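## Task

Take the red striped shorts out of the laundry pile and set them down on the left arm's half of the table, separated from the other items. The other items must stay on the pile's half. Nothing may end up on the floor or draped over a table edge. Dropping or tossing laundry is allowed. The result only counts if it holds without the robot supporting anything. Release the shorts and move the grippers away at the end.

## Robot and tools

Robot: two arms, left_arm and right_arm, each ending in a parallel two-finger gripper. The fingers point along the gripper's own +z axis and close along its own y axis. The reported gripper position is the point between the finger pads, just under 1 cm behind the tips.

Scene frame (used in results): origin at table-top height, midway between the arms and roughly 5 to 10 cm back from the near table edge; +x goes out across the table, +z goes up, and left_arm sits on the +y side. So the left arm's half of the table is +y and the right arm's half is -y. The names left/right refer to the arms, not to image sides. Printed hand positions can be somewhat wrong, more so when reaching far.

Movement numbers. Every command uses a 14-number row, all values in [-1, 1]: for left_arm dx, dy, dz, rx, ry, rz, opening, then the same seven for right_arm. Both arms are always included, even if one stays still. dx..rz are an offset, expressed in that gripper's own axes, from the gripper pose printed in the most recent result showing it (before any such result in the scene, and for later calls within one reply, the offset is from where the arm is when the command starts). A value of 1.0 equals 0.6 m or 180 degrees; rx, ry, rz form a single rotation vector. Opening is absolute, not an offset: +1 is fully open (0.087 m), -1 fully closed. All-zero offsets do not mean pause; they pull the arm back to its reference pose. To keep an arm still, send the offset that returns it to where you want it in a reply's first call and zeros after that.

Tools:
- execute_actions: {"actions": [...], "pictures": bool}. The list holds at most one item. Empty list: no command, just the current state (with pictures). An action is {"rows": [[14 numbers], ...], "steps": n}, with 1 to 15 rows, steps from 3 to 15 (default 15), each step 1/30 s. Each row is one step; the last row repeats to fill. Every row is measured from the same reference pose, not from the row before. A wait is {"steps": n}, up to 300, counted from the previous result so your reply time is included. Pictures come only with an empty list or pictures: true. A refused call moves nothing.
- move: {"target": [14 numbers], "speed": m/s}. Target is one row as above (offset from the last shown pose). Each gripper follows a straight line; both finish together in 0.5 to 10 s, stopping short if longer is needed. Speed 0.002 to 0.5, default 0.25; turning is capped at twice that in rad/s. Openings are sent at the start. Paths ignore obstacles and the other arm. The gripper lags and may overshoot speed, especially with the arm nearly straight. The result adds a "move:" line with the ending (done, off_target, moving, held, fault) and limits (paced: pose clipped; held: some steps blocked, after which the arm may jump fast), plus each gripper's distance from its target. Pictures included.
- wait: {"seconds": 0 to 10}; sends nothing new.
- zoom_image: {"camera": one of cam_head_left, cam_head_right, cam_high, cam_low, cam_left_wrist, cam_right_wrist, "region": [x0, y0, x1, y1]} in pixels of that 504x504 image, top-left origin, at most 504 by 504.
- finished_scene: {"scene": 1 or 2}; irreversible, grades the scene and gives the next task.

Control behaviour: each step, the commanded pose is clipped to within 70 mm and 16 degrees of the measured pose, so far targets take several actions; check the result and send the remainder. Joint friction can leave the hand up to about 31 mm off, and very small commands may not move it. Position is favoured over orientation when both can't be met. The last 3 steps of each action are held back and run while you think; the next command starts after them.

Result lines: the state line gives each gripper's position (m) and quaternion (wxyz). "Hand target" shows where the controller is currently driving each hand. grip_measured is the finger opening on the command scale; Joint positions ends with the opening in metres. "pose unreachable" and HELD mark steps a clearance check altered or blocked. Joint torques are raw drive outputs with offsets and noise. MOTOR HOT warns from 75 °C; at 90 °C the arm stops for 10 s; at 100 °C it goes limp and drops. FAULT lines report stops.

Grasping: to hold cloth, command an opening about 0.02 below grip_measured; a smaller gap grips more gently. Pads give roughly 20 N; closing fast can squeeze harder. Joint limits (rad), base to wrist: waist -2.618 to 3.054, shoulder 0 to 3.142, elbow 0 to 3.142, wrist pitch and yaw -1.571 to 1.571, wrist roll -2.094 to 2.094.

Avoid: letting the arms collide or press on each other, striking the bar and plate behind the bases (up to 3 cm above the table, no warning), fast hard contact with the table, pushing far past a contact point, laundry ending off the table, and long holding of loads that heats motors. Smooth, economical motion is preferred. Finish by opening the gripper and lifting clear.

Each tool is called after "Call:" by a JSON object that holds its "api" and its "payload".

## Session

Call:
{"api": "execute_actions", "payload": {"actions": []}}

Scene clock: 0.00 s of 6000.00 s.
left_arm: end_effector_position=(+0.3816, +0.3584, +0.3327) grip_measured=+0.981 end_effector_quat_wxyz=(+0.693, -0.030, +0.720, +0.014) | right_arm: end_effector_position=(+0.3947, -0.2701, +0.3386) grip_measured=+1.000 end_effector_quat_wxyz=(+0.696, -0.006, +0.717, +0.040)
Joint positions: left_arm=[ 0.009  1.031  1.035 -0.017 -0.004 -0.016  0.087] | right_arm=[-0.009  1.033  1.045 -0.011 -0.005  0.008  0.087]
Joint velocities: left_arm=[ 0.017 -0.002 -0.007 -0.022 -0.022  0.007 -0.001] | right_arm=[-0.022 -0.017  0.007  0.037 -0.037 -0.051  0.   ]
Joint torques (N m, as the arm reports them, + toward a larger angle): no reading
Motor temperatures (°C, as the motors report them): left_arm=[27 29 30 28 28 27] | right_arm=[26 28 27 29 28 26]
Hand target (left_arm): +0.382, +0.358, +0.333; +0.693, -0.030, +0.720, +0.014
Hand target (right_arm): +0.395, -0.270, +0.339; +0.696, -0.006, +0.717, +0.040

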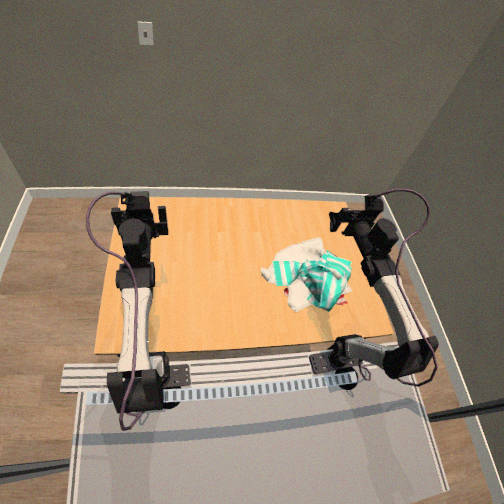

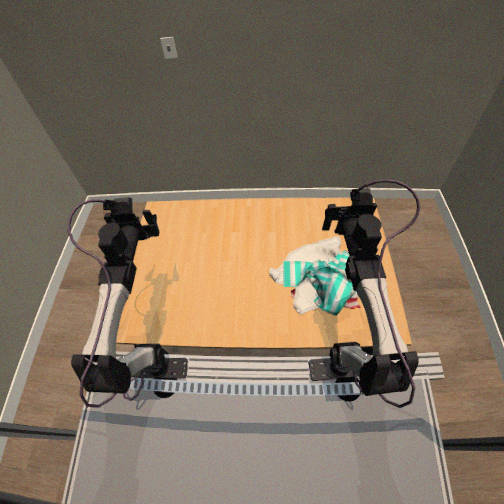

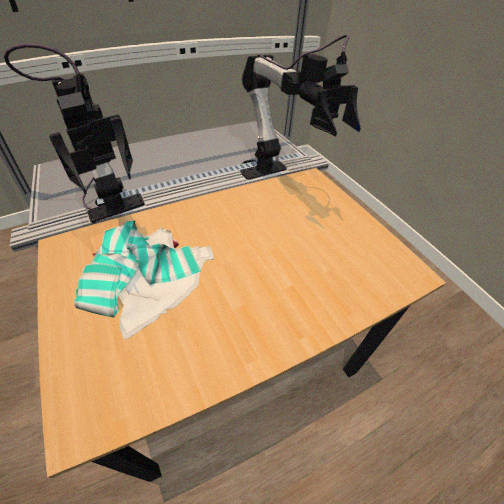

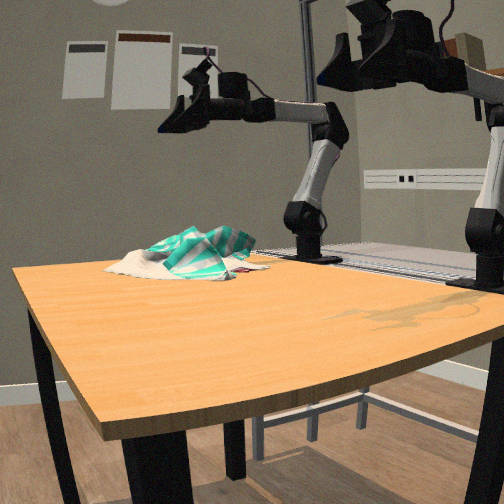

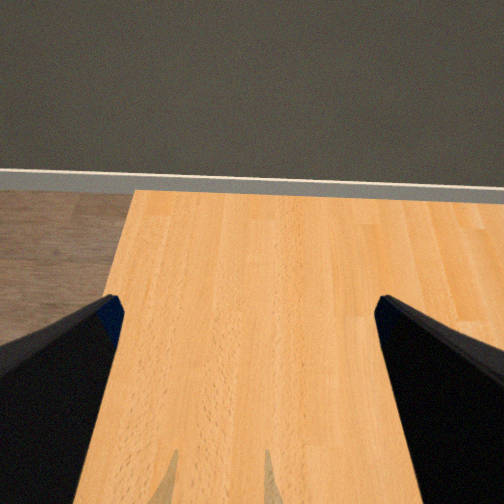

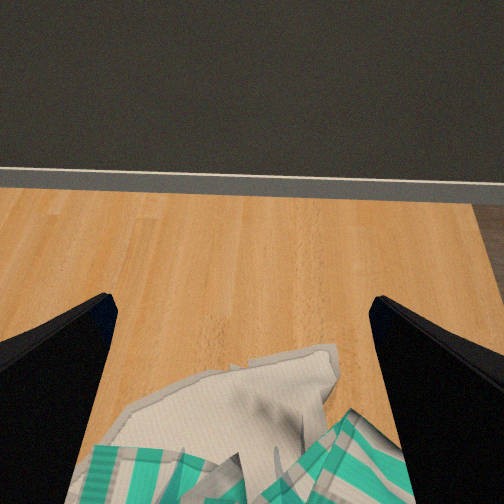

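Call:
{"api": "move", "payload": {"target": [0,0,0,0,0,0,1,0.3,0.05,-0.18,0,0.48,0,0.7], "speed": 0.4}}

Scene clock: 2.73 s of 6000.00 s.
left_arm: end_effector_position=(+0.3816, +0.3584, +0.3327) grip_measured=+0.981 end_effector_quat_wxyz=(+0.693, -0.030, +0.720, +0.014) | right_arm: end_effector_position=(+0.2829, -0.2455, +0.1630) grip_measured=+0.700 end_effector_quat_wxyz=(+0.026, -0.025, +0.999, +0.019)
Joint positions: left_arm=[ 0.009  1.031  1.035 -0.017 -0.004 -0.016  0.087] | right_arm=[ 0.076  1.686  1.679 -1.481  0.011  0.095  0.074]
Joint velocities: left_arm=[-0.007  0.007 -0.017 -0.022 -0.007 -0.022 -0.   ] | right_arm=[-0.002 -0.002 -0.002  0.037  0.022  0.051  0.001]
Joint torques (N m, as the arm reports them, + toward a larger angle): left_arm=[-0.08 -3.    8.16  1.67 -0.02  0.05] | right_arm=[ 1.29 -6.64  8.69  0.32 -0.12  0.08]
Motor temperatures (°C, as the motors report them): left_arm=[27 29 30 29 28 27] | right_arm=[26 28 27 29 28 26]
Hand target (left_arm): +0.382, +0.358, +0.333; +0.693, -0.030, +0.720, +0.014
Hand target (right_arm): +0.279, -0.241, +0.165; +0.016, -0.026, +0.999, +0.023
Off the commanded pose (left_arm): 0.000 m, 0 deg.
Off the commanded pose (right_arm): 0.008 m, 2 deg.
Kept back: nothing.
move: done

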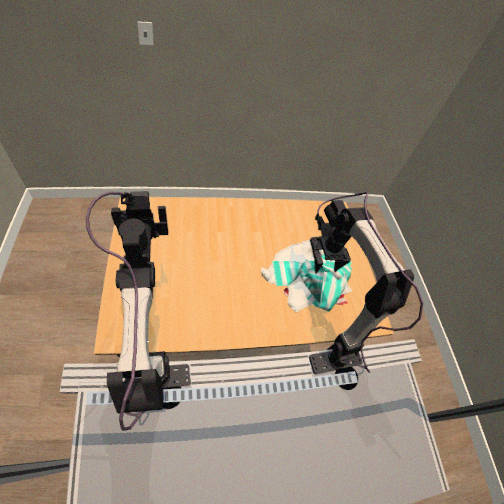

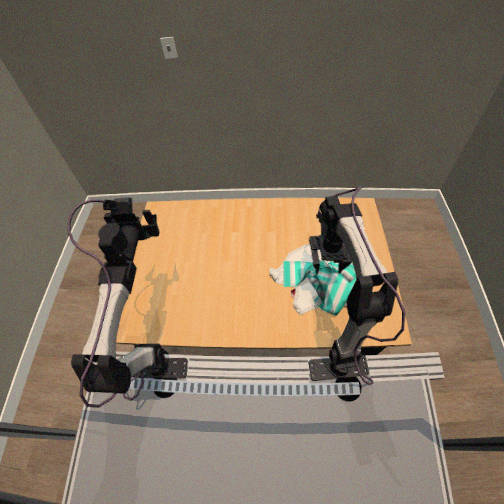

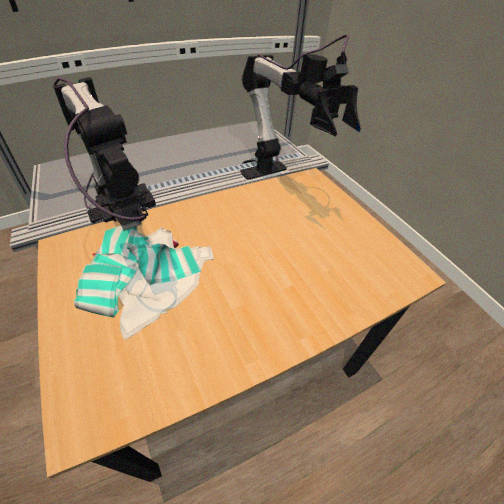

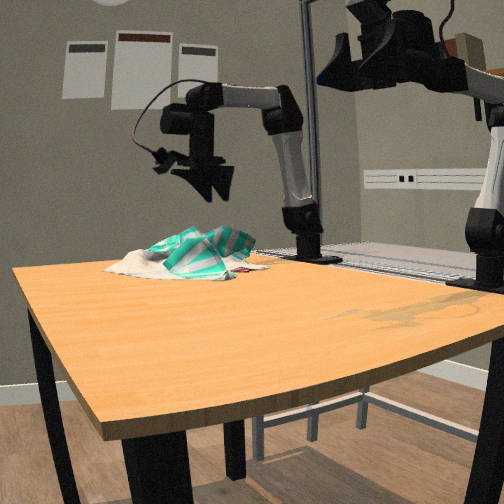

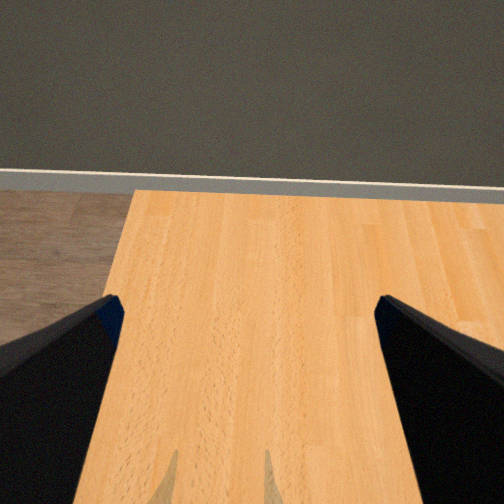

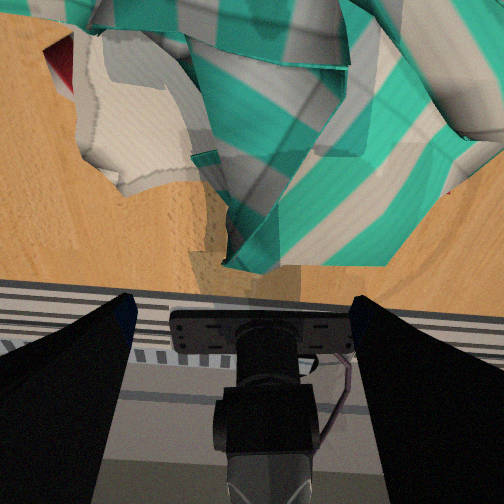

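Call:
{"api": "move", "payload": {"target": [0,0,0,0,0,0,1,-0.04,-0.04,0.18,0,0,0,0.7], "speed": 0.2}}

Call:
{"api": "move", "payload": {"target": [0,0,0,0,0,0,1,0,0,0,0,0,0,-1]}}

Call:
{"api": "move", "payload": {"target": [0,0,0,0,0,0,1,-0.18,0,-0.33,0,-0.13,0,-1]}}

Scene clock: 4.20 s of 6000.00 s.
left_arm: end_effector_position=(+0.3816, +0.3584, +0.3327) grip_measured=+0.981 end_effector_quat_wxyz=(+0.693, -0.030, +0.720, +0.014) | right_arm: end_effector_position=(+0.3183, -0.2637, +0.0643) grip_measured=+0.700 end_effector_quat_wxyz=(+0.035, -0.020, +0.999, +0.017)
Joint positions: left_arm=[ 0.009  1.031  1.035 -0.017 -0.004 -0.016  0.087] | right_arm=[-0.003  1.789  1.415 -1.095  0.011  0.024  0.074]
Joint velocities: left_arm=[ 0.002 -0.007  0.002  0.022  0.037 -0.037 -0.   ] | right_arm=[ 0.002 -0.007  0.007  0.037 -0.095 -0.007 -0.   ]
Joint torques (N m, as the arm reports them, + toward a larger angle): left_arm=[ 0.06 -2.84  7.89  1.68 -0.01  0.05] | right_arm=[-0.2  -7.75  6.06  0.69 -0.09 -0.13]
Motor temperatures (°C, as the motors report them): left_arm=[27 29 30 29 28 27] | right_arm=[26 29 27 29 28 26]
Hand target (left_arm): +0.382, +0.358, +0.333; +0.693, -0.030, +0.720, +0.014
Hand target (right_arm): +0.315, -0.264, +0.056; +0.026, -0.025, +0.999, +0.019
Off the commanded pose (left_arm): 0.000 m, 0 deg.
Off the commanded pose (right_arm): 0.010 m, 1 deg.
Kept back: nothing.
move: done

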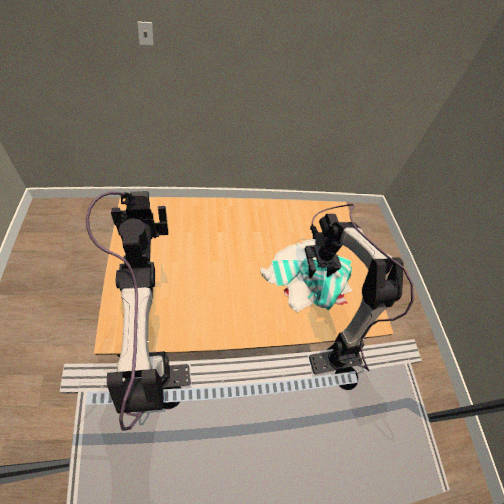

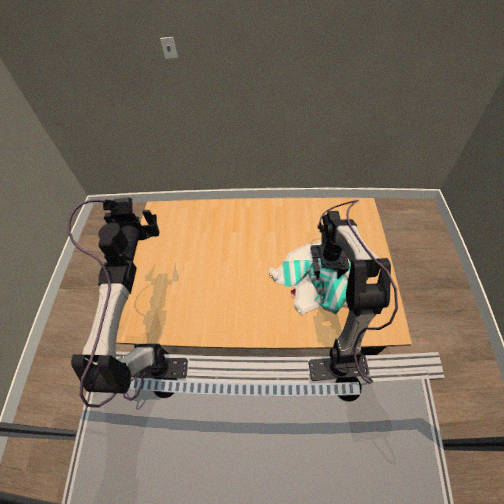

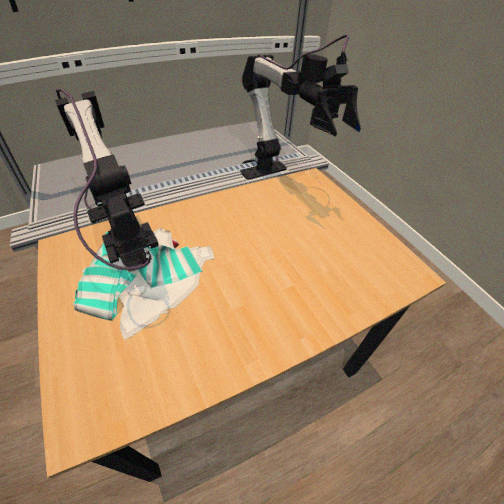

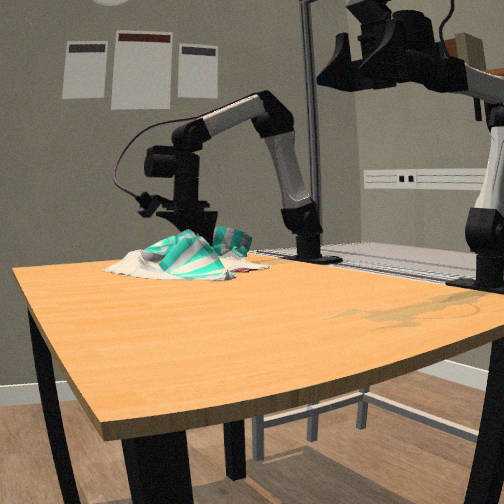

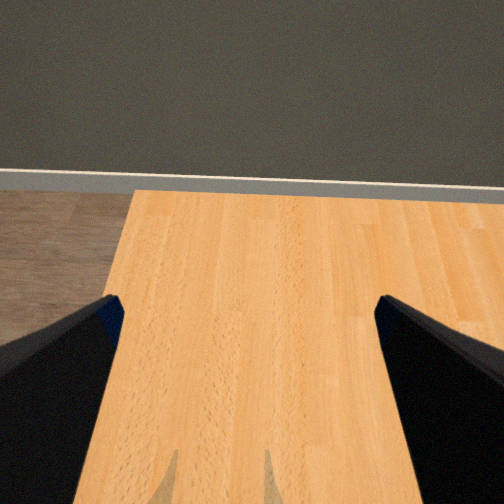

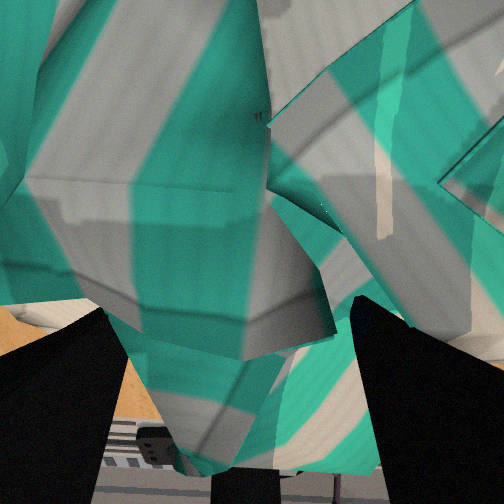

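Scene clock: 4.70 s of 6000.00 s.
left_arm: end_effector_position=(+0.3816, +0.3584, +0.3327) grip_measured=+0.981 end_effector_quat_wxyz=(+0.693, -0.030, +0.720, +0.014) | right_arm: end_effector_position=(+0.3183, -0.2636, +0.0643) grip_measured=-0.931 end_effector_quat_wxyz=(+0.035, -0.020, +0.999, +0.017)
Joint positions: left_arm=[ 0.009  1.031  1.035 -0.017 -0.004 -0.016  0.087] | right_arm=[-0.003  1.789  1.415 -1.095  0.011  0.024  0.003]
Joint velocities: left_arm=[ 0.007 -0.012 -0.027 -0.037 -0.037  0.037  0.002] | right_arm=[-0.007 -0.002 -0.007  0.066  0.007 -0.007  0.001]
Joint torques (N m, as the arm reports them, + toward a larger angle): left_arm=[-0.12 -2.88  8.05  1.68  0.01  0.04] | right_arm=[ 0.05 -8.57  7.74  0.52 -0.03  0.  ]
Motor temperatures (°C, as the motors report them): left_arm=[27 29 30 30 28 27] | right_arm=[26 29 27 29 28 26]
Hand target (left_arm): +0.382, +0.358, +0.333; +0.693, -0.030, +0.720, +0.014
Hand target (right_arm): +0.318, -0.264, +0.064; +0.035, -0.020, +0.999, +0.017
Off the commanded pose (left_arm): 0.000 m, 0 deg.
Off the commanded pose (right_arm): 0.000 m, 0 deg.
Kept back: nothing.
move: done

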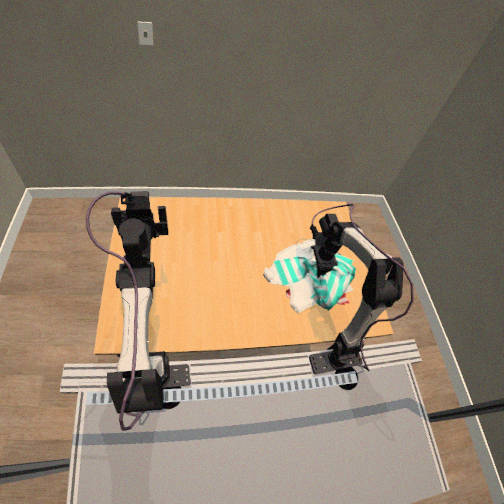

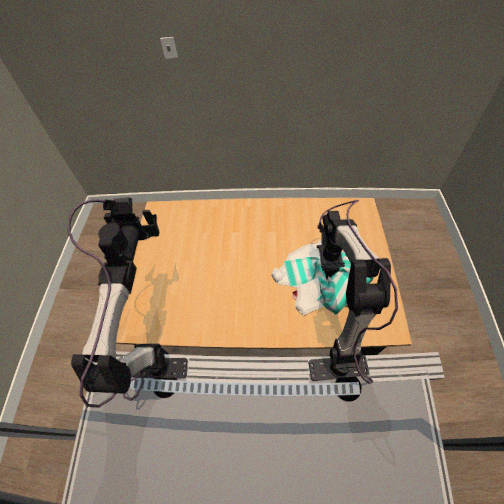

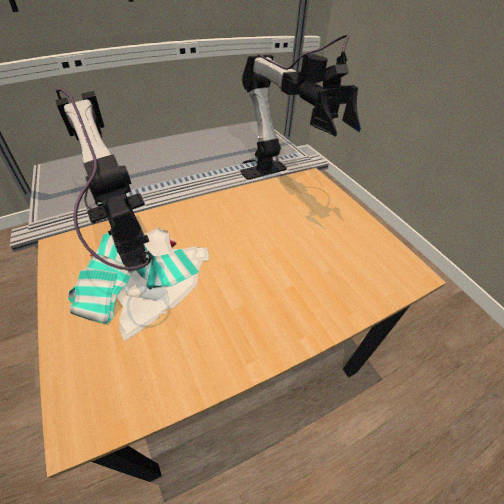

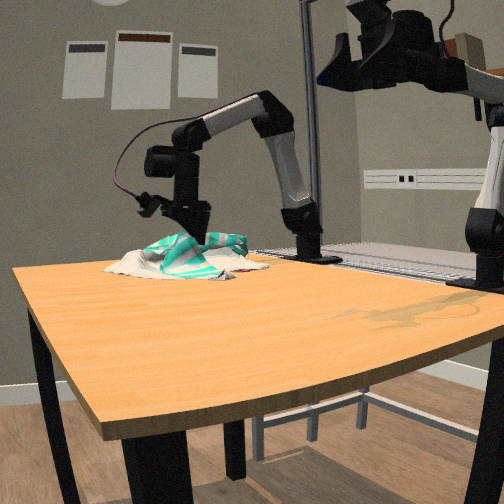

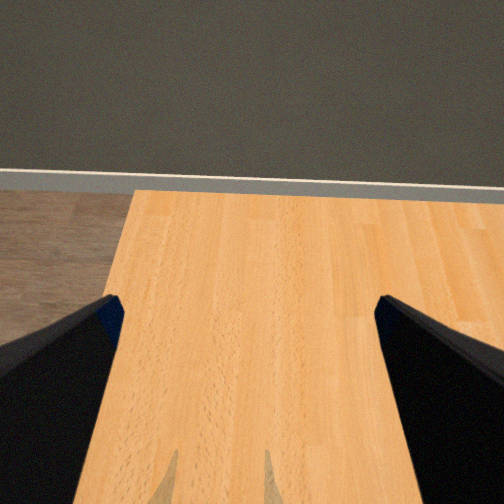

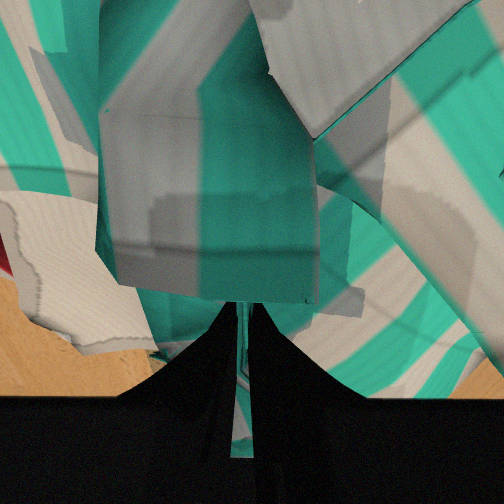

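Scene clock: 6.37 s of 6000.00 s.
left_arm: end_effector_position=(+0.3816, +0.3584, +0.3327) grip_measured=+0.981 end_effector_quat_wxyz=(+0.693, -0.030, +0.720, +0.014) | right_arm: end_effector_position=(+0.4130, -0.2669, +0.2709) grip_measured=-0.931 end_effector_quat_wxyz=(+0.250, -0.013, +0.968, +0.023)
Joint positions: left_arm=[ 0.009  1.031  1.035 -0.017 -0.004 -0.016  0.087] | right_arm=[-0.003  1.978  2.501 -1.556  0.017  0.024  0.003]
Joint velocities: left_arm=[ 0.032  0.002  0.002 -0.007  0.051 -0.022  0.001] | right_arm=[-0.002  0.002 -0.007 -0.11   0.095  0.022 -0.   ]
Joint torques (N m, as the arm reports them, + toward a larger angle): left_arm=[-0.04 -2.87  8.    1.67 -0.02  0.04] | right_arm=[ 0.77 -8.37  8.29  1.01  0.   -0.01]
Motor temperatures (°C, as the motors report them): left_arm=[27 29 31 30 28 27] | right_arm=[26 29 28 29 28 26]
Hand target (left_arm): +0.382, +0.358, +0.333; +0.693, -0.030, +0.720, +0.014
Hand target (right_arm): +0.410, -0.265, +0.269; +0.241, -0.017, +0.970, +0.022
Off the commanded pose (left_arm): 0.000 m, 0 deg.
Off the commanded pose (right_arm): 0.002 m, 2 deg.
joint sent to its limit (right arm) — the command would take joint 4 (wrist pitch) past its lower limit, so that joint was sent only as far as its limit.
Kept back: nothing.
move: done

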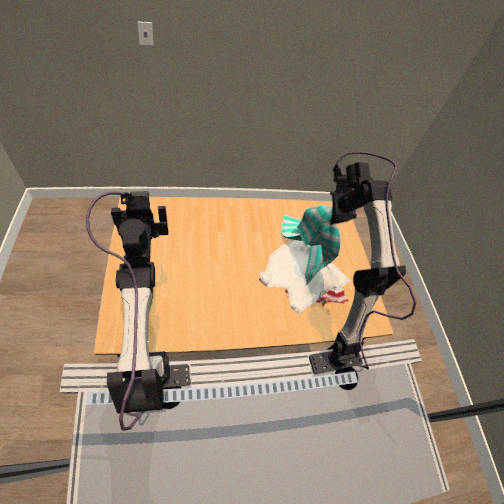

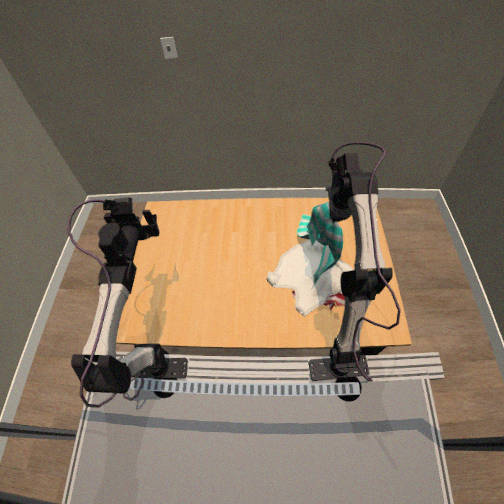

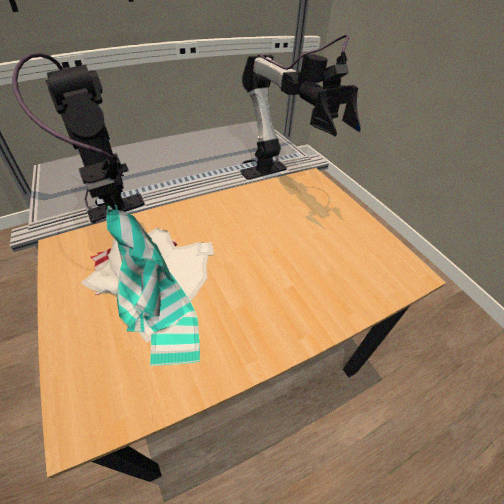

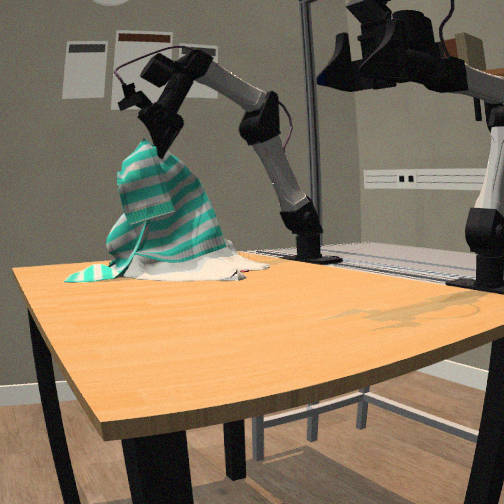

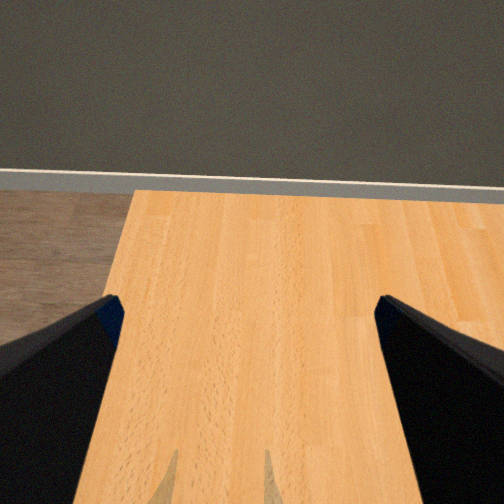

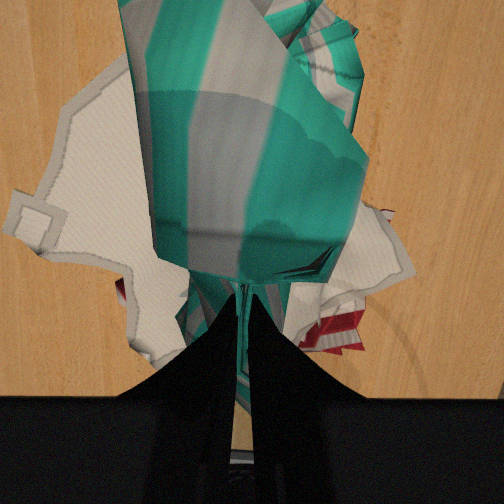

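Call:
{"api": "move", "payload": {"target": [0,0,0,0,0,0,1,-0.095,-0.05,0.24,0,-0.05,0,-1]}}

Call:
{"api": "move", "payload": {"target": [0,0,0,0,0,0,1,0,0,0,0,0,0,1]}}

Call:
{"api": "move", "payload": {"target": [0,0,0,0,0,0,1,0.36,0.1,-0.25,0,0.19,0,1], "speed": 0.35}}

Scene clock: 7.93 s of 6000.00 s.
left_arm: end_effector_position=(+0.3816, +0.3584, +0.3327) grip_measured=+0.981 end_effector_quat_wxyz=(+0.693, -0.030, +0.720, +0.014) | right_arm: end_effector_position=(+0.5337, -0.2891, +0.1783) grip_measured=-0.931 end_effector_quat_wxyz=(+0.328, -0.006, +0.945, +0.022)
Joint positions: left_arm=[ 0.009  1.031  1.035 -0.017 -0.004 -0.016  0.087] | right_arm=[-0.077  2.109  2.211 -0.973 -0.02  -0.025  0.003]
Joint velocities: left_arm=[ 0.007  0.007  0.017  0.037 -0.007  0.051 -0.002] | right_arm=[-0.012 -0.007  0.002  0.037 -0.051 -0.081 -0.001]
Joint torques (N m, as the arm reports them, + toward a larger angle): left_arm=[-0.01 -2.97  8.03  1.66  0.    0.04] | right_arm=[  0.   -11.59   7.64   1.59  -0.14  -0.1 ]
Motor temperatures (°C, as the motors report them): left_arm=[27 29 31 30 28 27] | right_arm=[26 30 28 29 28 26]
Hand target (left_arm): +0.382, +0.358, +0.333; +0.693, -0.030, +0.720, +0.014
Hand target (right_arm): +0.535, -0.288, +0.173; +0.325, -0.012, +0.945, +0.025
Off the commanded pose (left_arm): 0.000 m, 0 deg.
Off the commanded pose (right_arm): 0.007 m, 1 deg.
Kept back: nothing.
move: done

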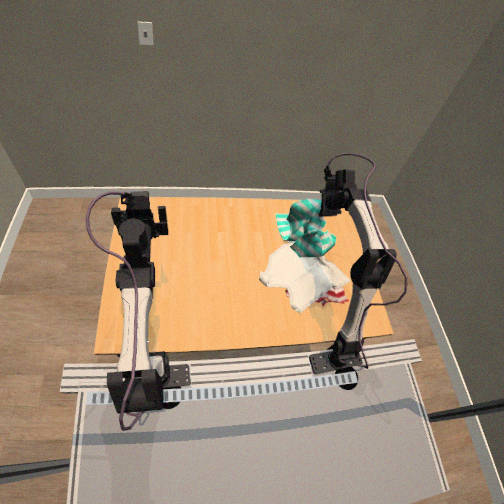

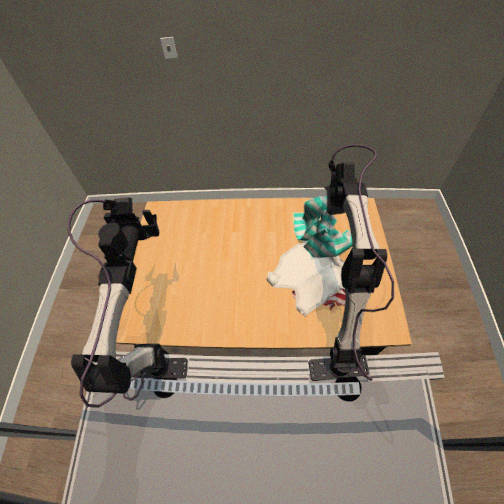

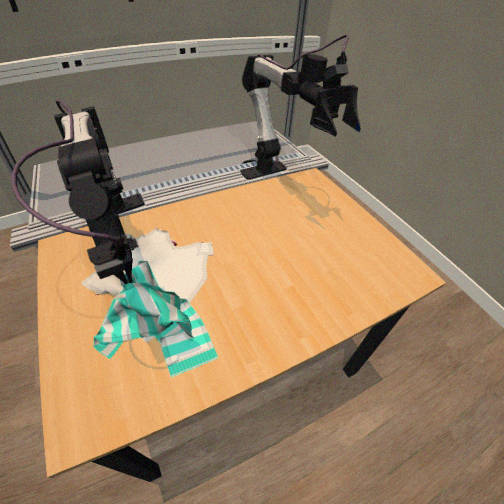

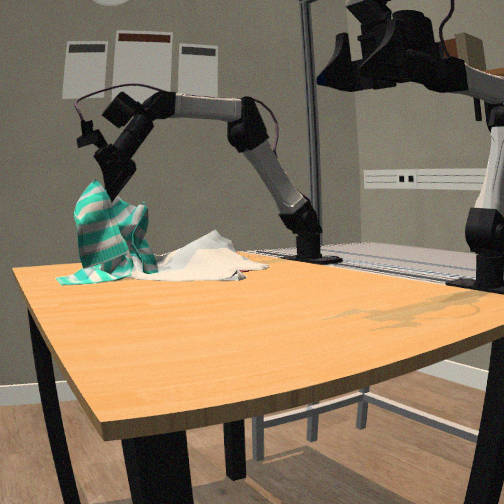

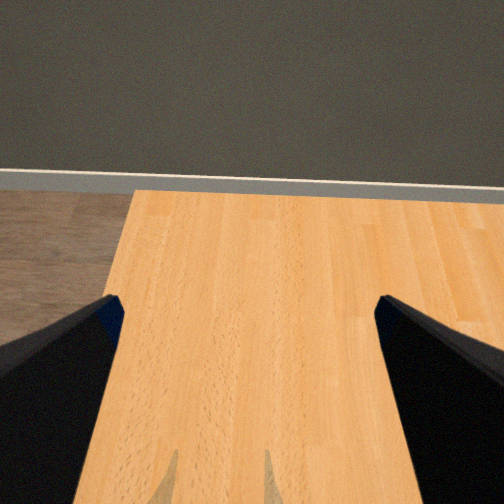

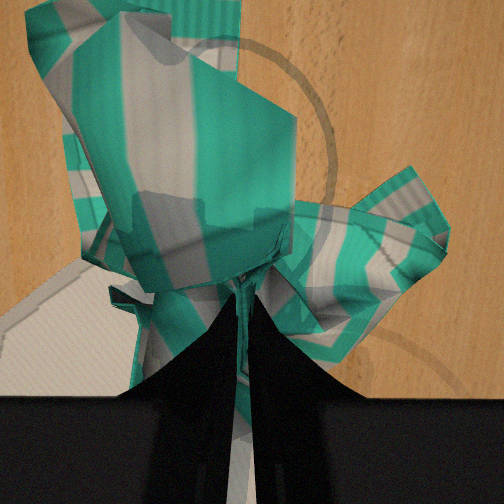

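Scene clock: 8.43 s of 6000.00 s.
left_arm: end_effector_position=(+0.3816, +0.3584, +0.3327) grip_measured=+0.981 end_effector_quat_wxyz=(+0.693, -0.030, +0.720, +0.014) | right_arm: end_effector_position=(+0.5337, -0.2891, +0.1783) grip_measured=+1.000 end_effector_quat_wxyz=(+0.328, -0.006, +0.945, +0.022)
Joint positions: left_arm=[ 0.009  1.031  1.035 -0.017 -0.004 -0.016  0.087] | right_arm=[-0.077  2.109  2.211 -0.973 -0.02  -0.025  0.087]
Joint velocities: left_arm=[-0.022  0.007 -0.022  0.007 -0.022  0.022 -0.   ] | right_arm=[-0.007  0.017 -0.002 -0.037 -0.007  0.007  0.   ]
Joint torques (N m, as the arm reports them, + toward a larger angle): left_arm=[ 0.13 -2.97  7.96  1.67 -0.05  0.08] | right_arm=[  0.14 -12.08   8.66   1.47  -0.04  -0.01]
Motor temperatures (°C, as the motors report them): left_arm=[27 29 31 30 28 27] | right_arm=[26 30 28 30 28 26]
Hand target (left_arm): +0.382, +0.358, +0.333; +0.693, -0.030, +0.720, +0.014
Hand target (right_arm): +0.534, -0.289, +0.178; +0.328, -0.006, +0.945, +0.022
Off the commanded pose (left_arm): 0.000 m, 0 deg.
Off the commanded pose (right_arm): 0.000 m, 0 deg.
Kept back: nothing.
move: done

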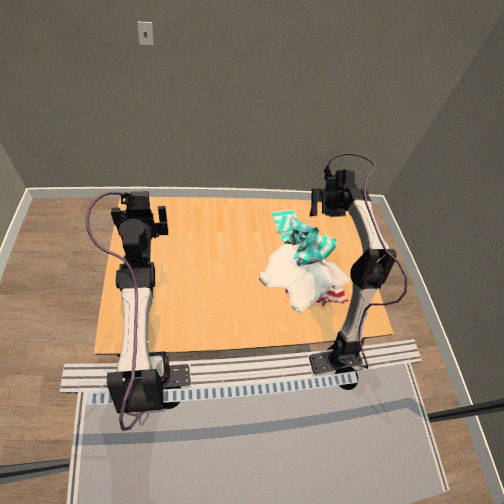

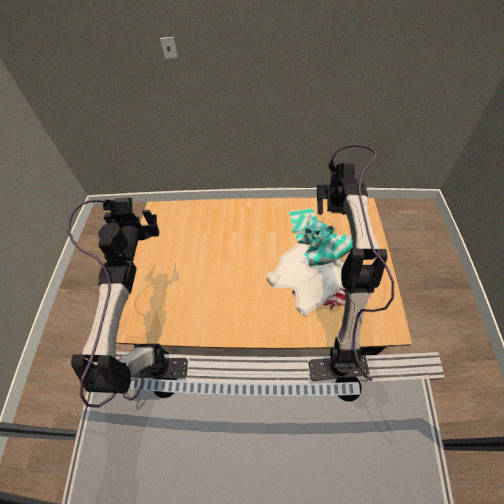

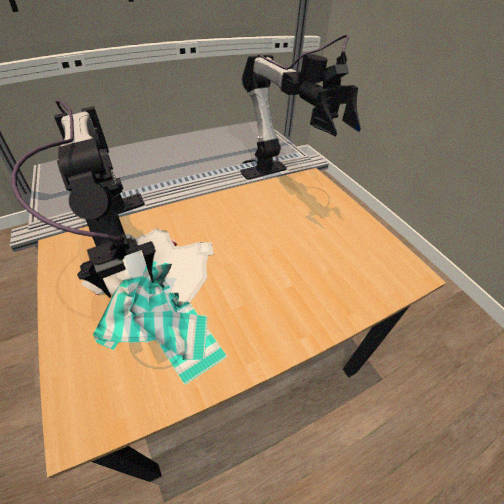

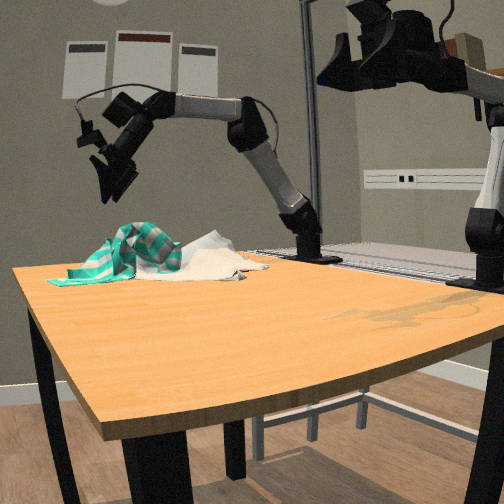

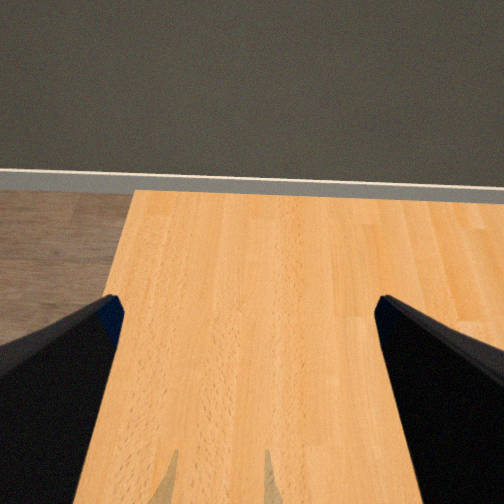

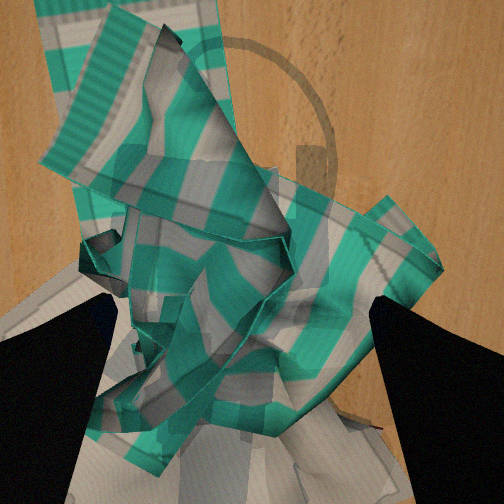

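Scene clock: 9.83 s of 6000.00 s.
left_arm: end_effector_position=(+0.3816, +0.3584, +0.3327) grip_measured=+0.981 end_effector_quat_wxyz=(+0.693, -0.030, +0.720, +0.014) | right_arm: end_effector_position=(+0.2825, -0.2392, +0.1647) grip_measured=+1.000 end_effector_quat_wxyz=(+0.054, -0.010, +0.998, +0.018)
Joint positions: left_arm=[ 0.009  1.031  1.035 -0.017 -0.004 -0.016  0.087] | right_arm=[ 0.1    1.635  1.631 -1.429  0.025  0.145  0.087]
Joint velocities: left_arm=[ 0.027  0.012  0.007 -0.037  0.007 -0.051 -0.001] | right_arm=[ 0.002 -0.007 -0.007 -0.051 -0.022 -0.022  0.   ]
Joint torques (N m, as the arm reports them, + toward a larger angle): left_arm=[-0.16 -2.92  7.83  1.69 -0.05  0.07] | right_arm=[ 1.09 -8.1   5.41  0.36 -0.04  0.07]
Motor temperatures (°C, as the motors report them): left_arm=[27 29 31 31 28 27] | right_arm=[26 31 28 30 28 26]
Hand target (left_arm): +0.382, +0.358, +0.333; +0.693, -0.030, +0.720, +0.014
Hand target (right_arm): +0.270, -0.237, +0.163; +0.035, -0.010, +0.999, +0.018
Off the commanded pose (left_arm): 0.000 m, 0 deg.
Off the commanded pose (right_arm): 0.013 m, 2 deg.
Kept back: nothing.
move: off_target (right_arm)

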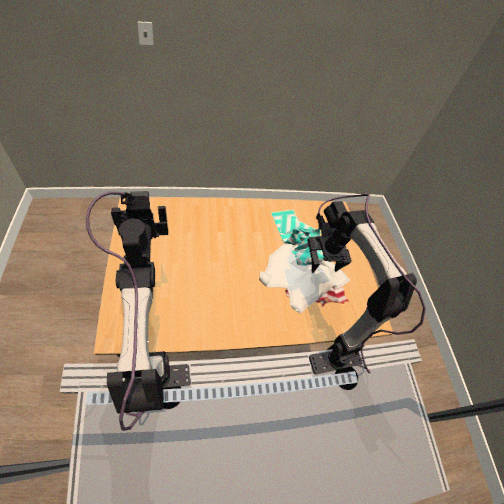

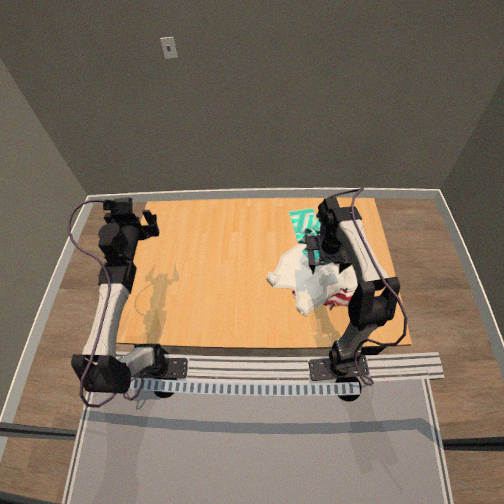

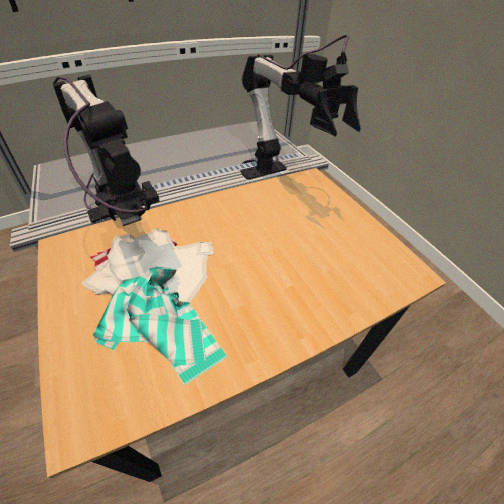

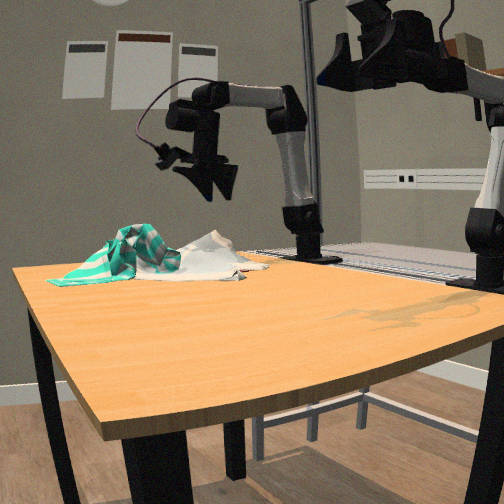

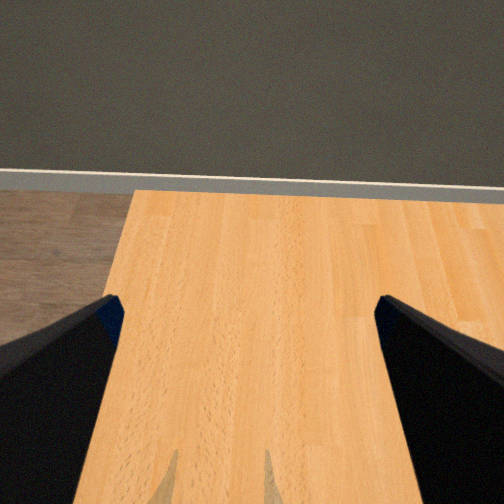

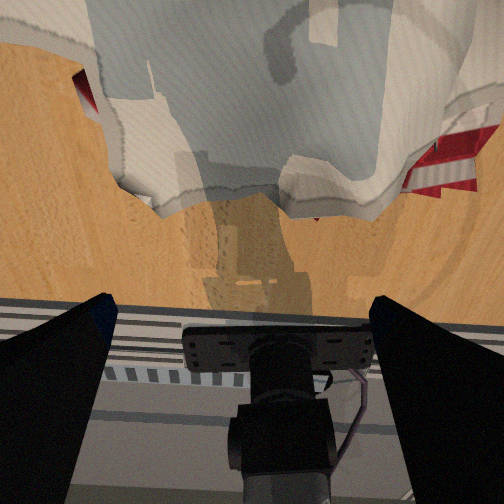

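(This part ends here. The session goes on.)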